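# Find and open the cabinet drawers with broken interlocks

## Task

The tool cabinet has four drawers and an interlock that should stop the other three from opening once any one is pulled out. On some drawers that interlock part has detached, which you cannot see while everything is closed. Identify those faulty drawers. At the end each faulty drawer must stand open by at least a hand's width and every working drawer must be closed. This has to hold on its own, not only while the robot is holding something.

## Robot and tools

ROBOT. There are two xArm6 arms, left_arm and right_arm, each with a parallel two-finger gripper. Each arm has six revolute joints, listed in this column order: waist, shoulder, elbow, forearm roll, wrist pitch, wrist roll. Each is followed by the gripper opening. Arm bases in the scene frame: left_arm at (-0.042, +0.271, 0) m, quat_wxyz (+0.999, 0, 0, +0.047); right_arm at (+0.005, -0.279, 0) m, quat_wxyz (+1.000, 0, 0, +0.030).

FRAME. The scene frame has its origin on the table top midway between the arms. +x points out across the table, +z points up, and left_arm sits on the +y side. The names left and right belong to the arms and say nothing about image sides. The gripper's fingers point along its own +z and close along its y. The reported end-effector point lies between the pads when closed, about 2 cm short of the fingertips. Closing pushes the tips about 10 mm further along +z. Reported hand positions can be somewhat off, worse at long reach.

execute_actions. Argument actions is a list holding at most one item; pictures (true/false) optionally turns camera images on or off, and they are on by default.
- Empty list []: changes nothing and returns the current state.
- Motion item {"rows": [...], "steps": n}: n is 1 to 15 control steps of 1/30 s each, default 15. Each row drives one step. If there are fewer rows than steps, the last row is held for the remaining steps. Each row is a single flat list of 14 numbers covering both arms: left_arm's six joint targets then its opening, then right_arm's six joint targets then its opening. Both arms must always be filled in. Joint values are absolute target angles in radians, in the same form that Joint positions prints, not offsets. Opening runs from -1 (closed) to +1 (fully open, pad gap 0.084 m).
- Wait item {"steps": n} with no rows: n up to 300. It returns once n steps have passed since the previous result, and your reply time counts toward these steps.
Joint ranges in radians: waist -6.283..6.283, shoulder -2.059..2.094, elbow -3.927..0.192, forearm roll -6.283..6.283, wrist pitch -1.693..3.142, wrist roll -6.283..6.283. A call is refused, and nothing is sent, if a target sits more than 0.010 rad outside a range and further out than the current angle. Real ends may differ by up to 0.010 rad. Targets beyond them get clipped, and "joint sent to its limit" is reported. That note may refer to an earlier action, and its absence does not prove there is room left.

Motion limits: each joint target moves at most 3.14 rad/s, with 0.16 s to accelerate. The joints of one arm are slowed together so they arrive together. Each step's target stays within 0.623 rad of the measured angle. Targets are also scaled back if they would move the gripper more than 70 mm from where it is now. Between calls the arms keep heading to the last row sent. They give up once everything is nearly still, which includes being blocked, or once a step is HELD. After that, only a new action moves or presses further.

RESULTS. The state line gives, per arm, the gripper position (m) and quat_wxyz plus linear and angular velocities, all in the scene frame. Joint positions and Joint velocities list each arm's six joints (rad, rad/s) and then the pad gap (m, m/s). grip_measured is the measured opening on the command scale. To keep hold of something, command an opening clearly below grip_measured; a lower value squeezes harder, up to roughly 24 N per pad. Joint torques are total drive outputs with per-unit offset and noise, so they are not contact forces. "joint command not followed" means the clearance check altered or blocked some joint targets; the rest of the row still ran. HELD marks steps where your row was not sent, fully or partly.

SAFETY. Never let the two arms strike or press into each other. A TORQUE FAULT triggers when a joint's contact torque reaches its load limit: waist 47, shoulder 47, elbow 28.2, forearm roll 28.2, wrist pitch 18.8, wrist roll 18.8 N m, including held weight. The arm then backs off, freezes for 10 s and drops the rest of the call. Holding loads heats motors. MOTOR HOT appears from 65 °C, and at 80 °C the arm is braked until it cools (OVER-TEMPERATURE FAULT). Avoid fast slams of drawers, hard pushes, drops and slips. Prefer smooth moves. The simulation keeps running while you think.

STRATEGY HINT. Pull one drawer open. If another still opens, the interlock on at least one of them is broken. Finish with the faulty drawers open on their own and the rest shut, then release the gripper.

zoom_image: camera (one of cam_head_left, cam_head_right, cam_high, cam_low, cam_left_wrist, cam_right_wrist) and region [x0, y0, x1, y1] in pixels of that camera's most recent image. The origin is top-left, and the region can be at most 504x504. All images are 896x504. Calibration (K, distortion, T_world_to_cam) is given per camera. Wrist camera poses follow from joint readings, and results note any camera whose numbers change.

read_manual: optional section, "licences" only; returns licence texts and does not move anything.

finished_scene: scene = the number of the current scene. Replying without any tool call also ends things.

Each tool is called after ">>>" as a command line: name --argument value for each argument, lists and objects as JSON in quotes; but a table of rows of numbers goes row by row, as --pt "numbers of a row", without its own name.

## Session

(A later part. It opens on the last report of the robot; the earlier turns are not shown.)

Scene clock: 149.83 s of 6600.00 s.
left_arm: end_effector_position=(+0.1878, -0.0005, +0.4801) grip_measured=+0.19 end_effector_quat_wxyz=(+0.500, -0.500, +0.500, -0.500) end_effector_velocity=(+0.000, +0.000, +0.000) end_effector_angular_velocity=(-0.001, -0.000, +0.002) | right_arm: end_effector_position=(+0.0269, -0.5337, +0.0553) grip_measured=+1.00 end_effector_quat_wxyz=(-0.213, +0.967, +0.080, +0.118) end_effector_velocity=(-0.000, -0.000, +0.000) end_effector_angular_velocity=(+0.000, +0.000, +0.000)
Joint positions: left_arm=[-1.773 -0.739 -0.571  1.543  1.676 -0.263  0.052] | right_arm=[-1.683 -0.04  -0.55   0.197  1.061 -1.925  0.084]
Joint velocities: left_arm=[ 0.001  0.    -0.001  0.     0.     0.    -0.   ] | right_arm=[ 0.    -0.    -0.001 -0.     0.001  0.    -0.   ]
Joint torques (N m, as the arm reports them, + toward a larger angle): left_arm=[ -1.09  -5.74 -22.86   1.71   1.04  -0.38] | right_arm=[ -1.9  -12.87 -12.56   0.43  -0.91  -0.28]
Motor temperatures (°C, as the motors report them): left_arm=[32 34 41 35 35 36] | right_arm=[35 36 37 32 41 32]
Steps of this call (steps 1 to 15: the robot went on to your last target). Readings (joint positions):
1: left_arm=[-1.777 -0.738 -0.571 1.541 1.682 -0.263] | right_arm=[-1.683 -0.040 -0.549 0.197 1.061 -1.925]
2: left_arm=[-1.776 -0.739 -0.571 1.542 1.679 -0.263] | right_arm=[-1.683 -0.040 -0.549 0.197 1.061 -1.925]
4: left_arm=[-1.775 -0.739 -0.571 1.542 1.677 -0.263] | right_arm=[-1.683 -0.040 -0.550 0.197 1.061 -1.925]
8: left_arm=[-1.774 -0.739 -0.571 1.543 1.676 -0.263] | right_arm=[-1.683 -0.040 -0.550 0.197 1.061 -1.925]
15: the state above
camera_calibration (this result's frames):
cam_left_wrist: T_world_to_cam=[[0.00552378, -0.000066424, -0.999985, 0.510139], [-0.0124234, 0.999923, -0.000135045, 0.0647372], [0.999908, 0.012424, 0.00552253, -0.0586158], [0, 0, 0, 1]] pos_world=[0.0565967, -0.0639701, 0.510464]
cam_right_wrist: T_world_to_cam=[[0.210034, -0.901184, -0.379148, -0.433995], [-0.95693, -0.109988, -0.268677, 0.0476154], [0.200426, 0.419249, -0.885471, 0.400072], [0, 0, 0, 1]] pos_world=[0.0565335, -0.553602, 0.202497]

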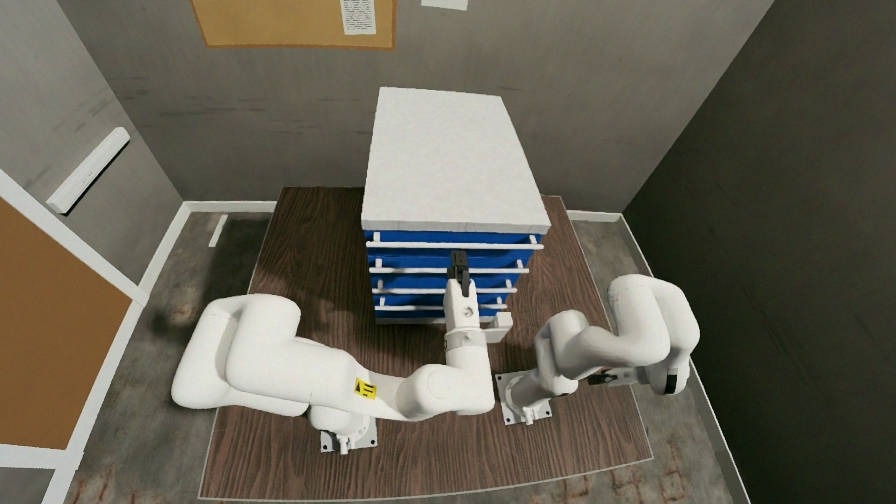

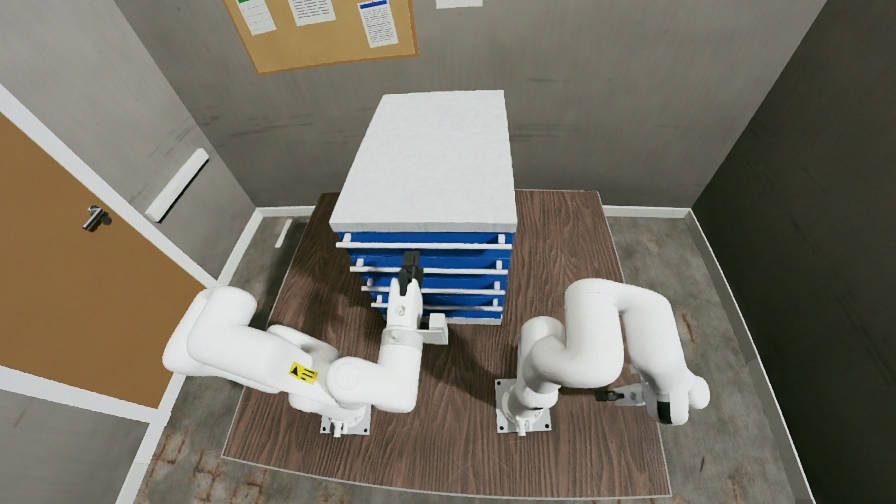

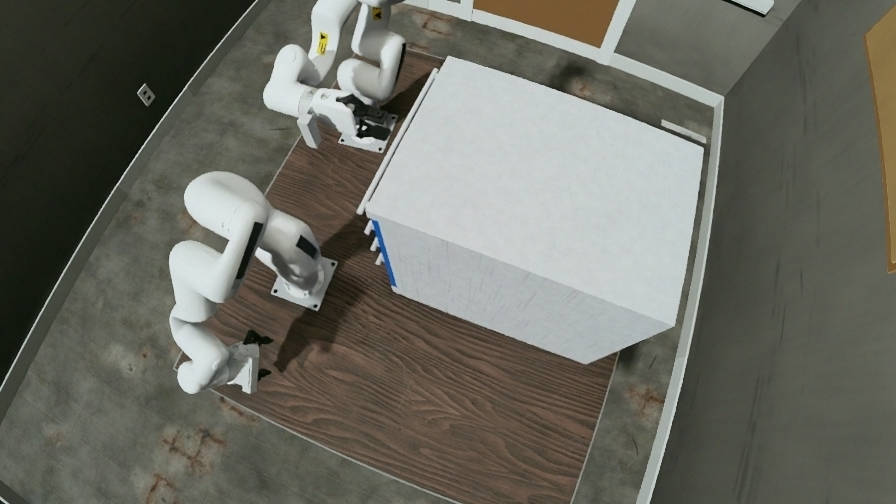

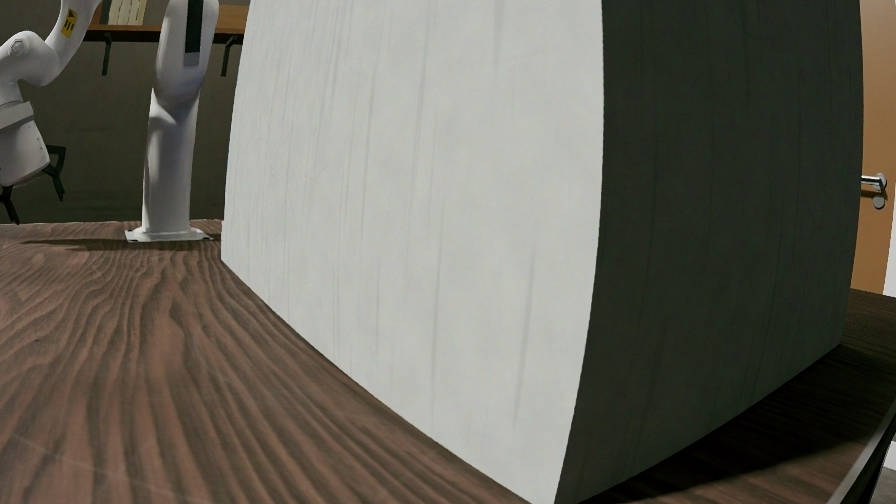

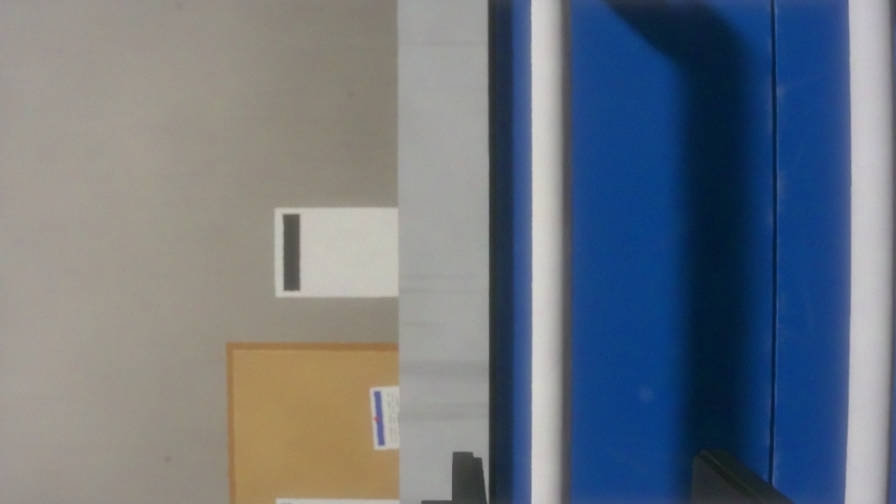

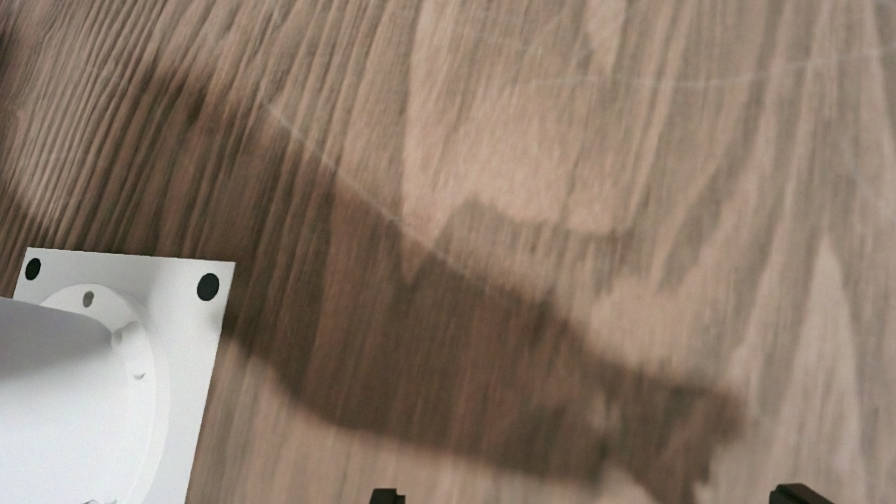

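>>> execute_actions --actions '[{"rows": [[-1.5465,-0.7379,-0.5718,1.6015,1.4565,-0.2628,0.2, -1.683,-0.04,-0.55,0.197,1.061,-1.925,1.0]], "steps": 15}]' --pictures false

>>> execute_actions --actions '[{"rows": [[-1.5465,-0.7379,-0.5718,1.6015,1.4565,-0.2628,-0.2, -1.683,-0.04,-0.55,0.197,1.061,-1.925,1.0],[-1.5465,-0.7379,-0.5718,1.6015,1.4565,-0.2628,-0.4, -1.683,-0.04,-0.55,0.197,1.061,-1.925,1.0],[-1.5465,-0.7379,-0.5718,1.6015,1.4565,-0.2628,-0.5, -1.683,-0.04,-0.55,0.197,1.061,-1.925,1.0],[-1.5465,-0.7379,-0.5718,1.6015,1.4565,-0.2628,-0.6, -1.683,-0.04,-0.55,0.197,1.061,-1.925,1.0],[-1.5465,-0.7379,-0.5718,1.6015,1.4565,-0.2628,-0.65, -1.683,-0.04,-0.55,0.197,1.061,-1.925,1.0],[-1.5465,-0.7379,-0.5718,1.6015,1.4565,-0.2628,-0.7, -1.683,-0.04,-0.55,0.197,1.061,-1.925,1.0],[-1.5465,-0.7379,-0.5718,1.6015,1.4565,-0.2628,-0.75, -1.683,-0.04,-0.55,0.197,1.061,-1.925,1.0],[-1.5465,-0.7379,-0.5718,1.6015,1.4565,-0.2628,-0.8, -1.683,-0.04,-0.55,0.197,1.061,-1.925,1.0],[-1.5465,-0.7379,-0.5718,1.6015,1.4565,-0.2628,-0.9, -1.683,-0.04,-0.55,0.197,1.061,-1.925,1.0],[-1.5465,-0.7379,-0.5718,1.6015,1.4565,-0.2628,-1.0, -1.683,-0.04,-0.55,0.197,1.061,-1.925,1.0]], "steps": 15}]'

Scene clock: 157.77 s of 6600.00 s.
left_arm: end_effector_position=(+0.2326, -0.0007, +0.4802) grip_measured=+0.19 end_effector_quat_wxyz=(+0.500, -0.500, +0.500, -0.500) end_effector_velocity=(+0.001, -0.001, +0.000) end_effector_angular_velocity=(-0.000, +0.000, -0.003) | right_arm: end_effector_position=(+0.0269, -0.5338, +0.0553) grip_measured=+1.00 end_effector_quat_wxyz=(-0.213, +0.967, +0.080, +0.118) end_effector_velocity=(+0.000, -0.000, +0.000) end_effector_angular_velocity=(+0.001, -0.000, +0.000)
Joint positions: left_arm=[-1.548 -0.738 -0.572  1.601  1.457 -0.263  0.052] | right_arm=[-1.683 -0.04  -0.55   0.197  1.061 -1.925  0.084]
Joint velocities: left_arm=[ 0.004  0.    -0.001  0.001 -0.007 -0.    -0.   ] | right_arm=[ 0.    -0.    -0.001 -0.     0.001  0.    -0.   ]
Joint torques (N m, as the arm reports them, + toward a larger angle): left_arm=[ -1.12  -6.55 -23.33   1.6    1.02  -0.33] | right_arm=[ -2.11 -13.18 -12.56   0.6   -0.65  -0.34]
Motor temperatures (°C, as the motors report them): left_arm=[32 34 41 35 35 36] | right_arm=[35 36 37 32 41 32]
Steps of this call (steps 1 to 15: the robot went on to your last target; steps 16 to 90: nothing new was sent; then 4.43 s passed at rest; steps 91 to 105: all 15 steps of this action). Readings (joint positions):
91: left_arm=[-1.773 -0.739 -0.571 1.543 1.675 -0.263] | right_arm=[-1.683 -0.040 -0.550 0.197 1.061 -1.925]
92: left_arm=[-1.765 -0.739 -0.571 1.545 1.665 -0.263] | right_arm=[-1.683 -0.040 -0.550 0.197 1.061 -1.925]
94: left_arm=[-1.699 -0.738 -0.571 1.563 1.598 -0.263] | right_arm=[-1.683 -0.040 -0.550 0.197 1.061 -1.925]
98: left_arm=[-1.561 -0.738 -0.572 1.597 1.476 -0.263] | right_arm=[-1.683 -0.040 -0.550 0.197 1.061 -1.925]
105: the state above

Scene clock: 158.27 s of 6600.00 s.
left_arm: end_effector_position=(+0.2328, -0.0005, +0.4824) grip_measured=-0.74 end_effector_quat_wxyz=(+0.500, -0.500, +0.499, -0.502) end_effector_velocity=(+0.000, +0.000, -0.002) end_effector_angular_velocity=(+0.002, +0.002, +0.001) | right_arm: end_effector_position=(+0.0269, -0.5338, +0.0553) grip_measured=+1.00 end_effector_quat_wxyz=(-0.213, +0.967, +0.080, +0.118) end_effector_velocity=(+0.000, -0.000, +0.000) end_effector_angular_velocity=(-0.001, -0.000, -0.001)
Joint positions: left_arm=[-1.547 -0.739 -0.575  1.603  1.457 -0.263  0.011] | right_arm=[-1.683 -0.04  -0.55   0.197  1.061 -1.925  0.084]
Joint velocities: left_arm=[ 0.001  0.     0.003 -0.002 -0.    -0.001 -0.   ] | right_arm=[ 0.     0.    -0.     0.001 -0.     0.     0.   ]
Joint torques (N m, as the arm reports them, + toward a larger angle): left_arm=[  0.05  -2.03 -14.33  -1.78   0.72  -0.42] | right_arm=[ -1.94 -13.16 -12.51   0.47  -0.5   -0.33]
Motor temperatures (°C, as the motors report them): left_arm=[32 34 41 35 35 36] | right_arm=[35 36 37 32 41 32]
Steps of this call (steps 1 to 15: all 15 steps of this action). Readings (joint positions):
1: left_arm=[-1.548 -0.738 -0.572 1.601 1.457 -0.263] | right_arm=[-1.683 -0.040 -0.550 0.197 1.061 -1.925]
2: left_arm=[-1.548 -0.738 -0.572 1.601 1.457 -0.263] | right_arm=[-1.683 -0.040 -0.550 0.197 1.061 -1.925]
4: left_arm=[-1.547 -0.738 -0.572 1.601 1.457 -0.263] | right_arm=[-1.683 -0.040 -0.550 0.197 1.061 -1.925]
8: left_arm=[-1.547 -0.739 -0.574 1.603 1.457 -0.263] | right_arm=[-1.683 -0.040 -0.550 0.197 1.061 -1.925]
15: the state above
camera_calibration (this result's frames):
cam_left_wrist: T_world_to_cam=[[0.0080345, -0.00376242, -0.999961, 0.511636], [-0.0120372, 0.99992, -0.00385899, 0.0670487], [0.999895, 0.0120677, 0.00798857, -0.104814], [0, 0, 0, 1]] pos_world=[0.1015, -0.0638535, 0.512712]
cam_right_wrist: T_world_to_cam=[[0.210032, -0.9012, -0.379112, -0.434017], [-0.956931, -0.109998, -0.26867, 0.047609], [0.200424, 0.419213, -0.885489, 0.400068], [0, 0, 0, 1]] pos_world=[0.0565329, -0.553612, 0.202506]

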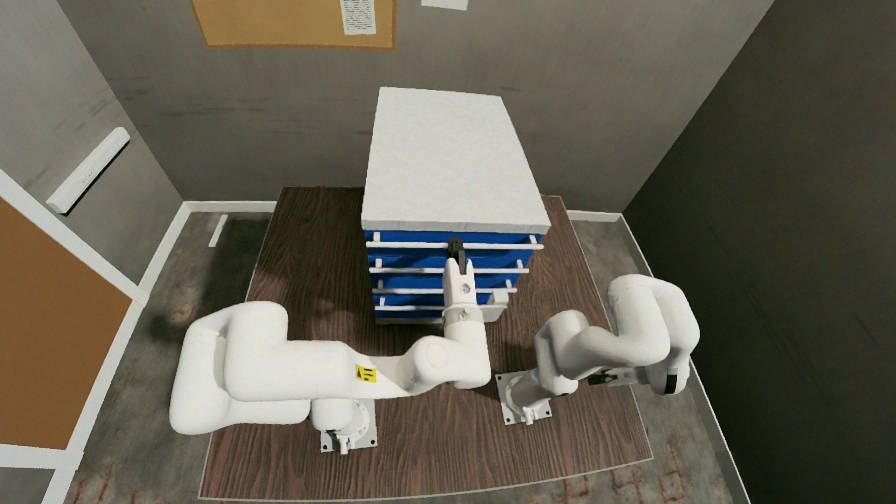

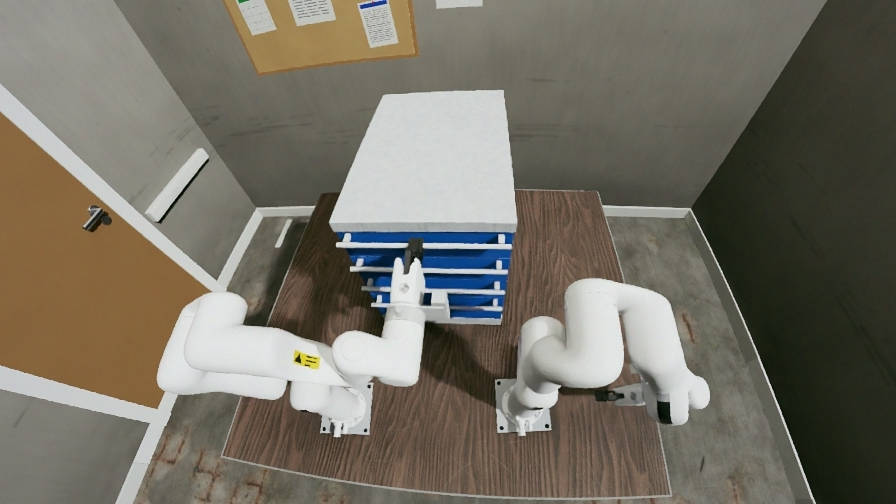

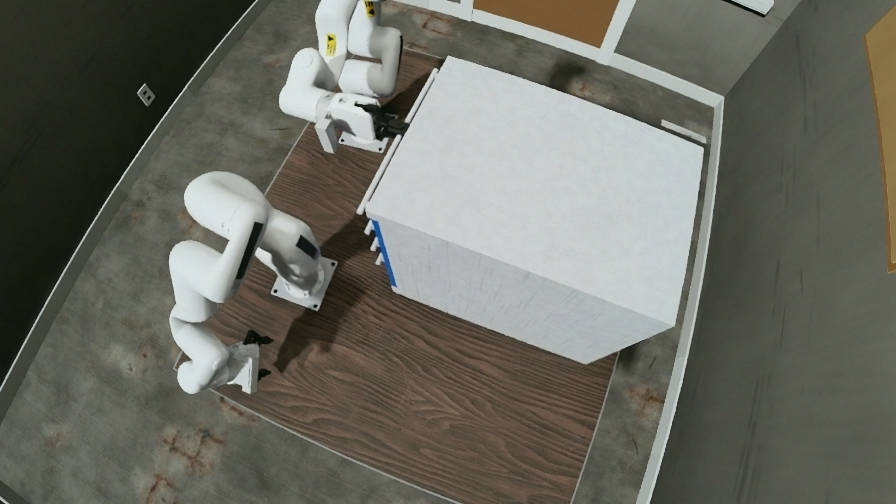

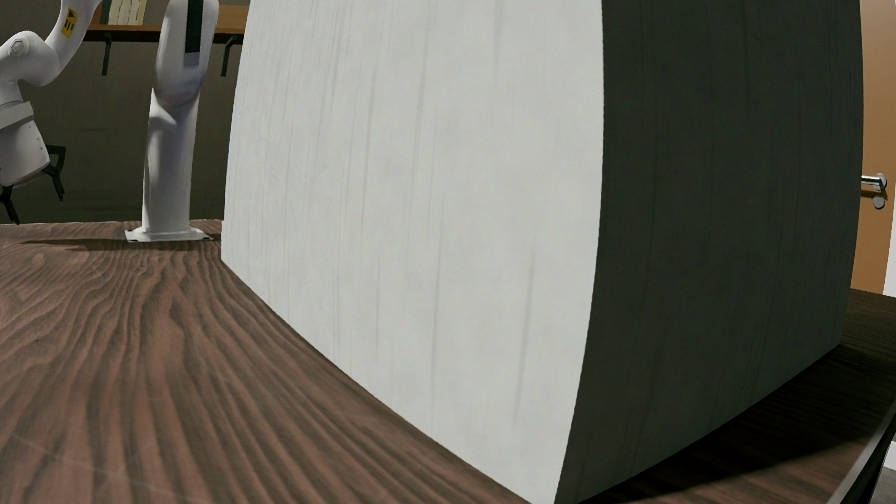

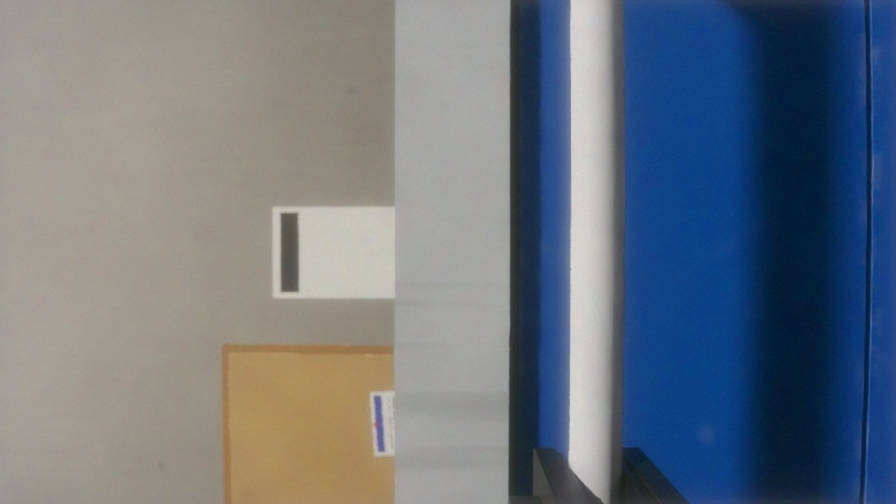

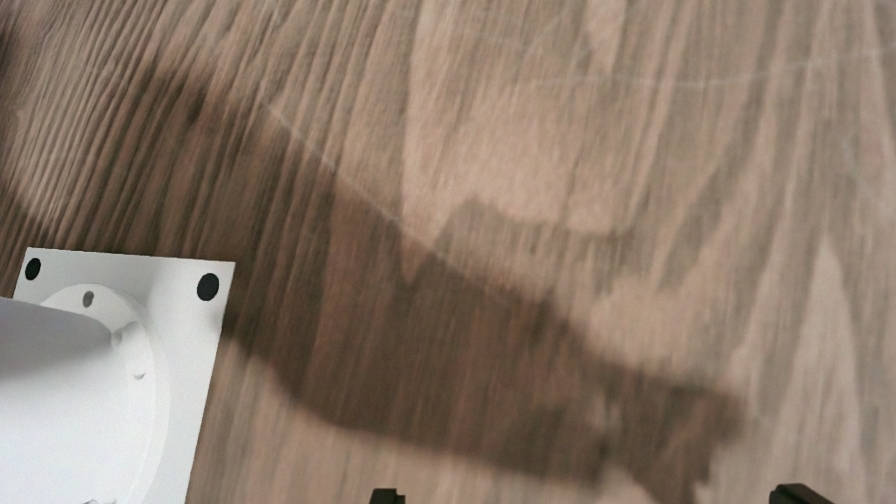

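>>> execute_actions --actions '[{"rows": [[-1.5748,-0.7381,-0.5787,1.5942,1.4839,-0.2558,-1.0, -1.683,-0.04,-0.55,0.197,1.061,-1.925,1.0],[-1.6032,-0.7382,-0.5785,1.5868,1.5113,-0.2557,-1.0, -1.683,-0.04,-0.55,0.197,1.061,-1.925,1.0],[-1.6315,-0.7384,-0.5784,1.5795,1.5386,-0.2557,-1.0, -1.683,-0.04,-0.55,0.197,1.061,-1.925,1.0],[-1.6599,-0.7385,-0.5783,1.5721,1.5660,-0.2557,-1.0, -1.683,-0.04,-0.55,0.197,1.061,-1.925,1.0],[-1.6882,-0.7387,-0.5781,1.5648,1.5934,-0.2556,-1.0, -1.683,-0.04,-0.55,0.197,1.061,-1.925,1.0],[-1.7165,-0.7388,-0.5780,1.5574,1.6208,-0.2556,-1.0, -1.683,-0.04,-0.55,0.197,1.061,-1.925,1.0],[-1.7449,-0.7390,-0.5778,1.5501,1.6481,-0.2555,-1.0, -1.683,-0.04,-0.55,0.197,1.061,-1.925,1.0],[-1.7732,-0.7391,-0.5777,1.5427,1.6755,-0.2555,-1.0, -1.683,-0.04,-0.55,0.197,1.061,-1.925,1.0],[-1.8040,-0.7331,-0.5820,1.5338,1.7050,-0.2591,-1.0, -1.683,-0.04,-0.55,0.197,1.061,-1.925,1.0],[-1.8347,-0.7271,-0.5862,1.5249,1.7345,-0.2626,-1.0, -1.683,-0.04,-0.55,0.197,1.061,-1.925,1.0],[-1.8655,-0.7211,-0.5905,1.5160,1.7640,-0.2662,-1.0, -1.683,-0.04,-0.55,0.197,1.061,-1.925,1.0],[-1.8962,-0.7151,-0.5947,1.5071,1.7935,-0.2697,-1.0, -1.683,-0.04,-0.55,0.197,1.061,-1.925,1.0],[-1.9270,-0.7091,-0.5990,1.4983,1.8230,-0.2733,-1.0, -1.683,-0.04,-0.55,0.197,1.061,-1.925,1.0],[-1.9577,-0.7031,-0.6032,1.4894,1.8525,-0.2768,-1.0, -1.683,-0.04,-0.55,0.197,1.061,-1.925,1.0],[-1.9885,-0.6971,-0.6075,1.4805,1.8820,-0.2804,-1.0, -1.683,-0.04,-0.55,0.197,1.061,-1.925,1.0]], "steps": 15}]' --pictures false

>>> execute_actions --actions '[{"rows": [[-2.0152,-0.6863,-0.6155,1.4705,1.9071,-0.2869,-1.0, -1.683,-0.04,-0.55,0.197,1.061,-1.925,1.0],[-2.0419,-0.6754,-0.6235,1.4605,1.9322,-0.2934,-1.0, -1.683,-0.04,-0.55,0.197,1.061,-1.925,1.0],[-2.0686,-0.6646,-0.6315,1.4505,1.9573,-0.2999,-1.0, -1.683,-0.04,-0.55,0.197,1.061,-1.925,1.0],[-2.0952,-0.6538,-0.6394,1.4404,1.9823,-0.3065,-1.0, -1.683,-0.04,-0.55,0.197,1.061,-1.925,1.0],[-2.1219,-0.6430,-0.6474,1.4304,2.0074,-0.3130,-1.0, -1.683,-0.04,-0.55,0.197,1.061,-1.925,1.0],[-2.1486,-0.6321,-0.6554,1.4204,2.0325,-0.3195,-1.0, -1.683,-0.04,-0.55,0.197,1.061,-1.925,1.0],[-2.1753,-0.6213,-0.6634,1.4104,2.0576,-0.3260,-1.0, -1.683,-0.04,-0.55,0.197,1.061,-1.925,1.0]], "steps": 15}]'

Scene clock: 170.23 s of 6600.00 s.
left_arm: end_effector_position=(+0.1680, -0.0014, +0.4821) grip_measured=-0.74 end_effector_quat_wxyz=(+0.500, -0.501, +0.500, -0.499) end_effector_velocity=(-0.189, -0.001, -0.001) end_effector_angular_velocity=(+0.003, +0.007, -0.005) | right_arm: end_effector_position=(+0.0269, -0.5338, +0.0553) grip_measured=+1.00 end_effector_quat_wxyz=(-0.213, +0.967, +0.080, +0.118) end_effector_velocity=(-0.000, +0.000, -0.000) end_effector_angular_velocity=(-0.001, -0.000, -0.001)
Joint positions: left_arm=[-1.87  -0.719 -0.59   1.514  1.771 -0.267  0.011] | right_arm=[-1.683 -0.04  -0.55   0.197  1.061 -1.925  0.084]
Joint velocities: left_arm=[-0.906  0.162 -0.118 -0.259  0.865 -0.094  0.   ] | right_arm=[-0.     0.     0.001  0.001 -0.002 -0.     0.   ]
Joint torques (N m, as the arm reports them, + toward a larger angle): left_arm=[ -7.14   2.85 -12.91  -1.79  -3.91  -0.31] | right_arm=[ -2.35 -13.18 -12.55   0.51  -0.67  -0.23]
Motor temperatures (°C, as the motors report them): left_arm=[32 34 39 35 35 36] | right_arm=[35 36 37 32 41 32]
Steps of this call (steps 1 to 15: the robot went on to your last target; steps 16 to 90: nothing new was sent; then 8.47 s passed at rest; steps 91 to 105: all 15 steps of this action). Readings (joint positions):
91: left_arm=[-1.547 -0.738 -0.572 1.606 1.457 -0.263] | right_arm=[-1.683 -0.040 -0.550 0.197 1.061 -1.925]
92: left_arm=[-1.551 -0.737 -0.573 1.604 1.462 -0.261] | right_arm=[-1.683 -0.040 -0.550 0.197 1.061 -1.925]
94: left_arm=[-1.577 -0.737 -0.574 1.597 1.489 -0.259] | right_arm=[-1.683 -0.040 -0.550 0.197 1.061 -1.925]
98: left_arm=[-1.669 -0.738 -0.575 1.570 1.578 -0.256] | right_arm=[-1.683 -0.040 -0.550 0.197 1.061 -1.925]
105: the state above

Scene clock: 170.73 s of 6600.00 s.
left_arm: end_effector_position=(+0.0983, -0.0011, +0.4821) grip_measured=-0.74 end_effector_quat_wxyz=(+0.499, -0.500, +0.501, -0.500) end_effector_velocity=(-0.005, +0.001, +0.001) end_effector_angular_velocity=(-0.003, -0.002, +0.003) | right_arm: end_effector_position=(+0.0269, -0.5338, +0.0553) grip_measured=+1.00 end_effector_quat_wxyz=(-0.213, +0.967, +0.080, +0.118) end_effector_velocity=(+0.000, +0.000, +0.000) end_effector_angular_velocity=(+0.001, -0.000, -0.001)
Joint positions: left_arm=[-2.173 -0.622 -0.663  1.413  2.054 -0.325  0.011] | right_arm=[-1.683 -0.04  -0.55   0.197  1.061 -1.925  0.084]
Joint velocities: left_arm=[-0.022  0.01  -0.008 -0.008  0.023 -0.009  0.   ] | right_arm=[ 0.    -0.     0.     0.001  0.001  0.     0.   ]
Joint torques (N m, as the arm reports them, + toward a larger angle): left_arm=[ -2.93  -0.4  -11.95  -2.86  -3.02  -0.43] | right_arm=[ -1.94 -12.64 -12.5    0.35  -0.65  -0.15]
Motor temperatures (°C, as the motors report them): left_arm=[32 34 39 35 35 36] | right_arm=[35 36 37 32 41 32]
Steps of this call (steps 1 to 15: all 15 steps of this action). Readings (joint positions):
1: left_arm=[-1.901 -0.713 -0.595 1.506 1.800 -0.271] | right_arm=[-1.683 -0.040 -0.550 0.197 1.061 -1.925]
2: left_arm=[-1.931 -0.707 -0.599 1.497 1.829 -0.274] | right_arm=[-1.683 -0.040 -0.550 0.197 1.061 -1.925]
4: left_arm=[-1.990 -0.691 -0.611 1.478 1.884 -0.284] | right_arm=[-1.683 -0.040 -0.550 0.197 1.061 -1.925]
8: left_arm=[-2.100 -0.651 -0.641 1.439 1.989 -0.308] | right_arm=[-1.683 -0.040 -0.550 0.197 1.061 -1.925]
15: the state above
camera_calibration (this result's frames):
cam_left_wrist: T_world_to_cam=[[0.00357629, 0.000578739, -0.999993, 0.512888], [-0.0113258, 0.999936, 0.000538201, 0.0638186], [0.999929, 0.0113238, 0.00358261, 0.0318859], [0, 0, 0, 1]] pos_world=[-0.032995, -0.0644724, 0.512736]
cam_right_wrist: T_world_to_cam=[[0.210032, -0.9012, -0.379112, -0.434016], [-0.956931, -0.109998, -0.26867, 0.0476091], [0.200424, 0.419213, -0.885489, 0.400068], [0, 0, 0, 1]] pos_world=[0.0565329, -0.553612, 0.202506]

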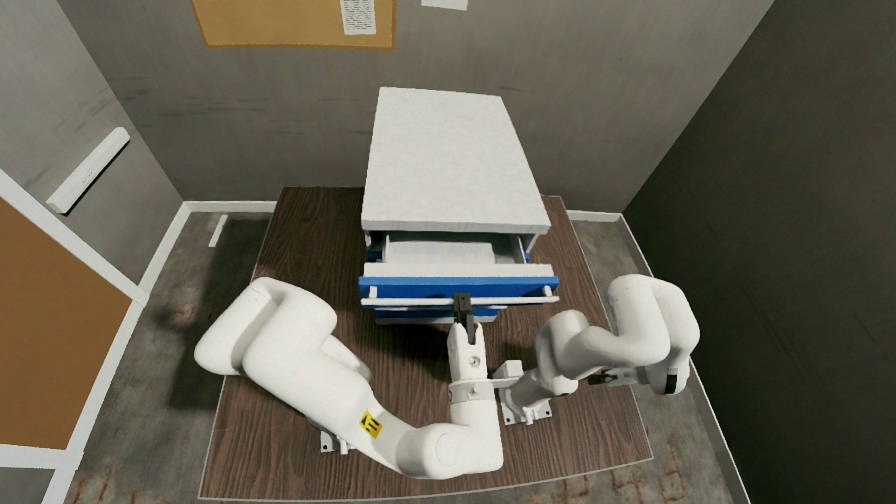

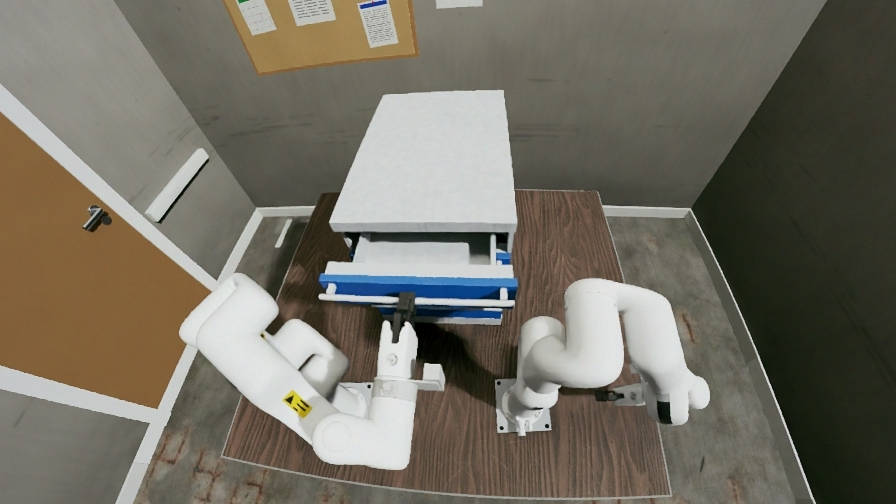

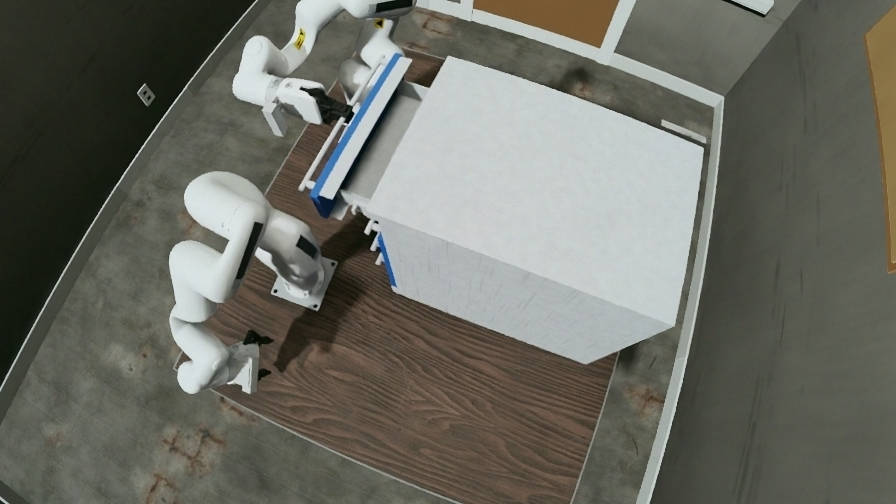

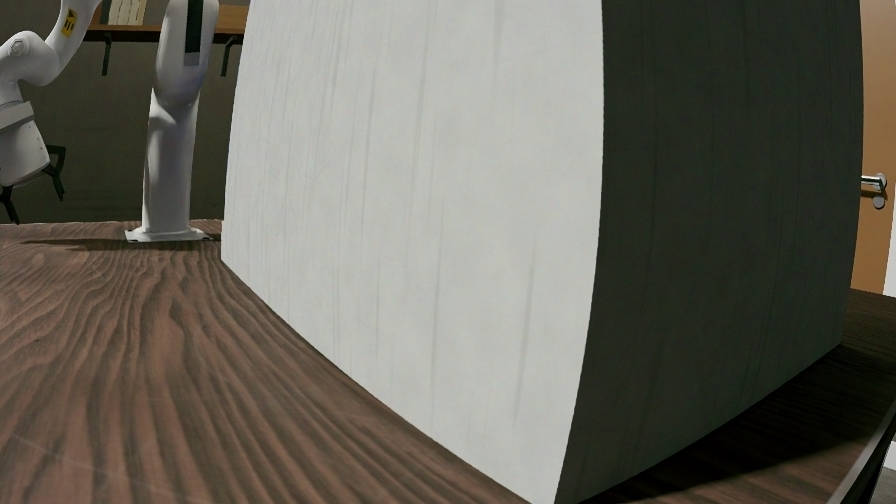

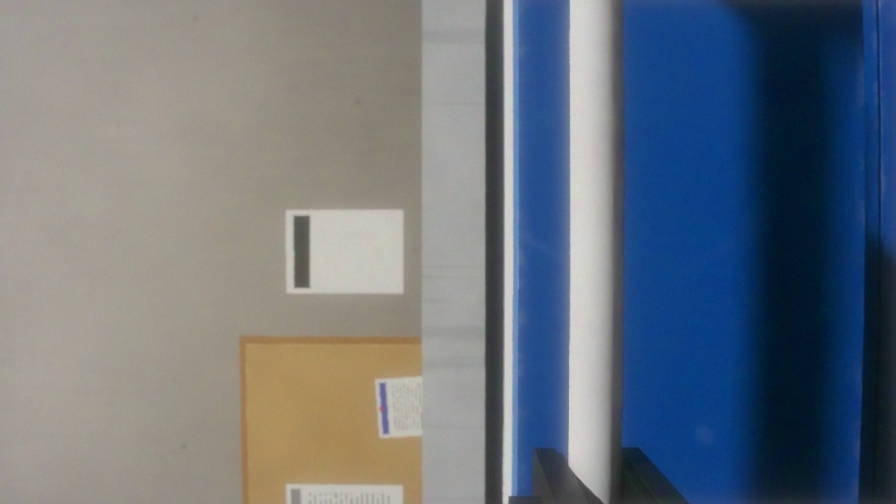

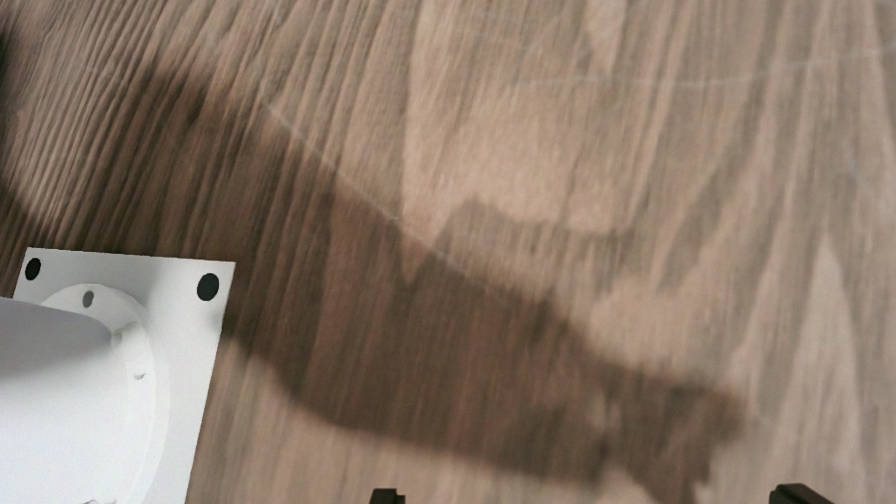

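>>> zoom_image --camera "cam_high" --region '[280, 40, 480, 300]'

>>> zoom_image --camera "cam_head_left" --region '[340, 210, 580, 330]'

>>> zoom_image --camera "cam_head_right" --region '[300, 210, 540, 330]'

Region (280, 40, 480, 300) of cam_high's 896x504 image, scaled by 1.938, with more detail than that image has; it fills the left 388 columns of this view, and the rest is white.

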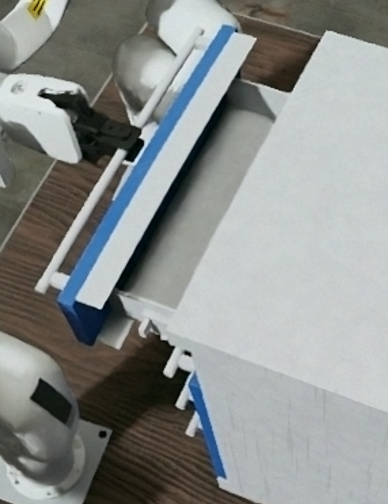

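Region (340, 210, 580, 330) of cam_head_left's 896x504 image, scaled by 2.100, with more detail than that image has.

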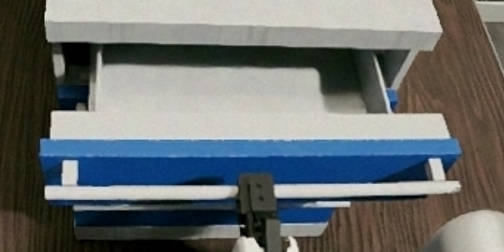

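Region (300, 210, 540, 330) of cam_head_right's 896x504 image, scaled by 2.100, with more detail than that image has.

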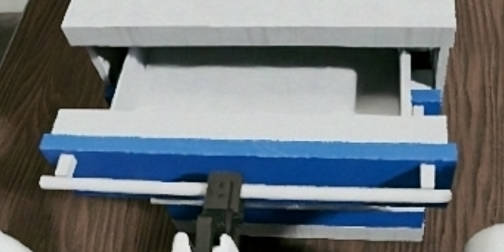

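>>> zoom_image --camera "cam_high" --region '[300, 170, 400, 250]'

>>> zoom_image --camera "cam_head_left" --region '[350, 220, 420, 280]'

>>> zoom_image --camera "cam_head_right" --region '[470, 220, 540, 280]'

Region (300, 170, 400, 250) of cam_high's 896x504 image, scaled by 5.040, with more detail than that image has; it fills the top 403 rows of this view, and the rest is white.

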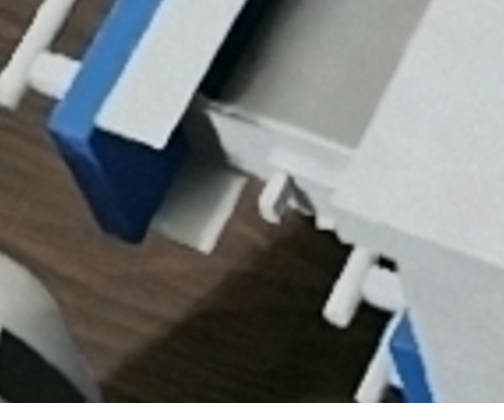

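Region (350, 220, 420, 280) of cam_head_left's 896x504 image, scaled by 7.200, with more detail than that image has; it fills the top 432 rows of this view, and the rest is white.

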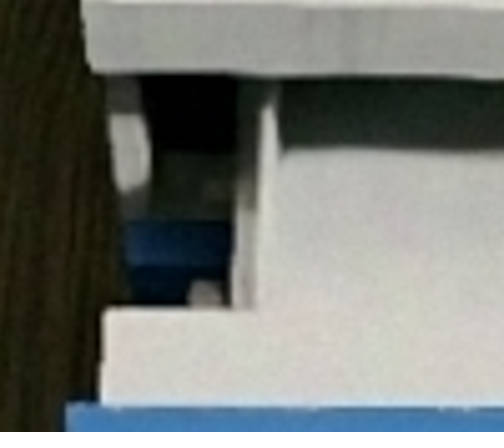

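Region (470, 220, 540, 280) of cam_head_right's 896x504 image, scaled by 7.200, with more detail than that image has; it fills the top 432 rows of this view, and the rest is white.

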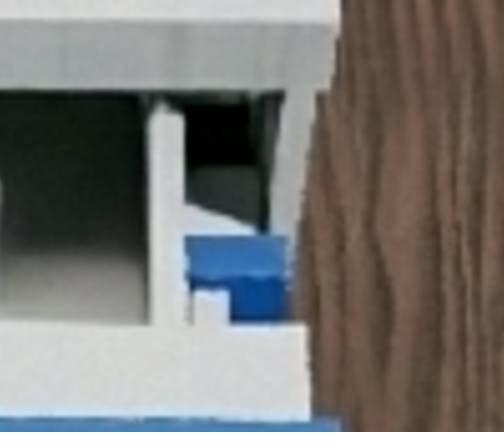

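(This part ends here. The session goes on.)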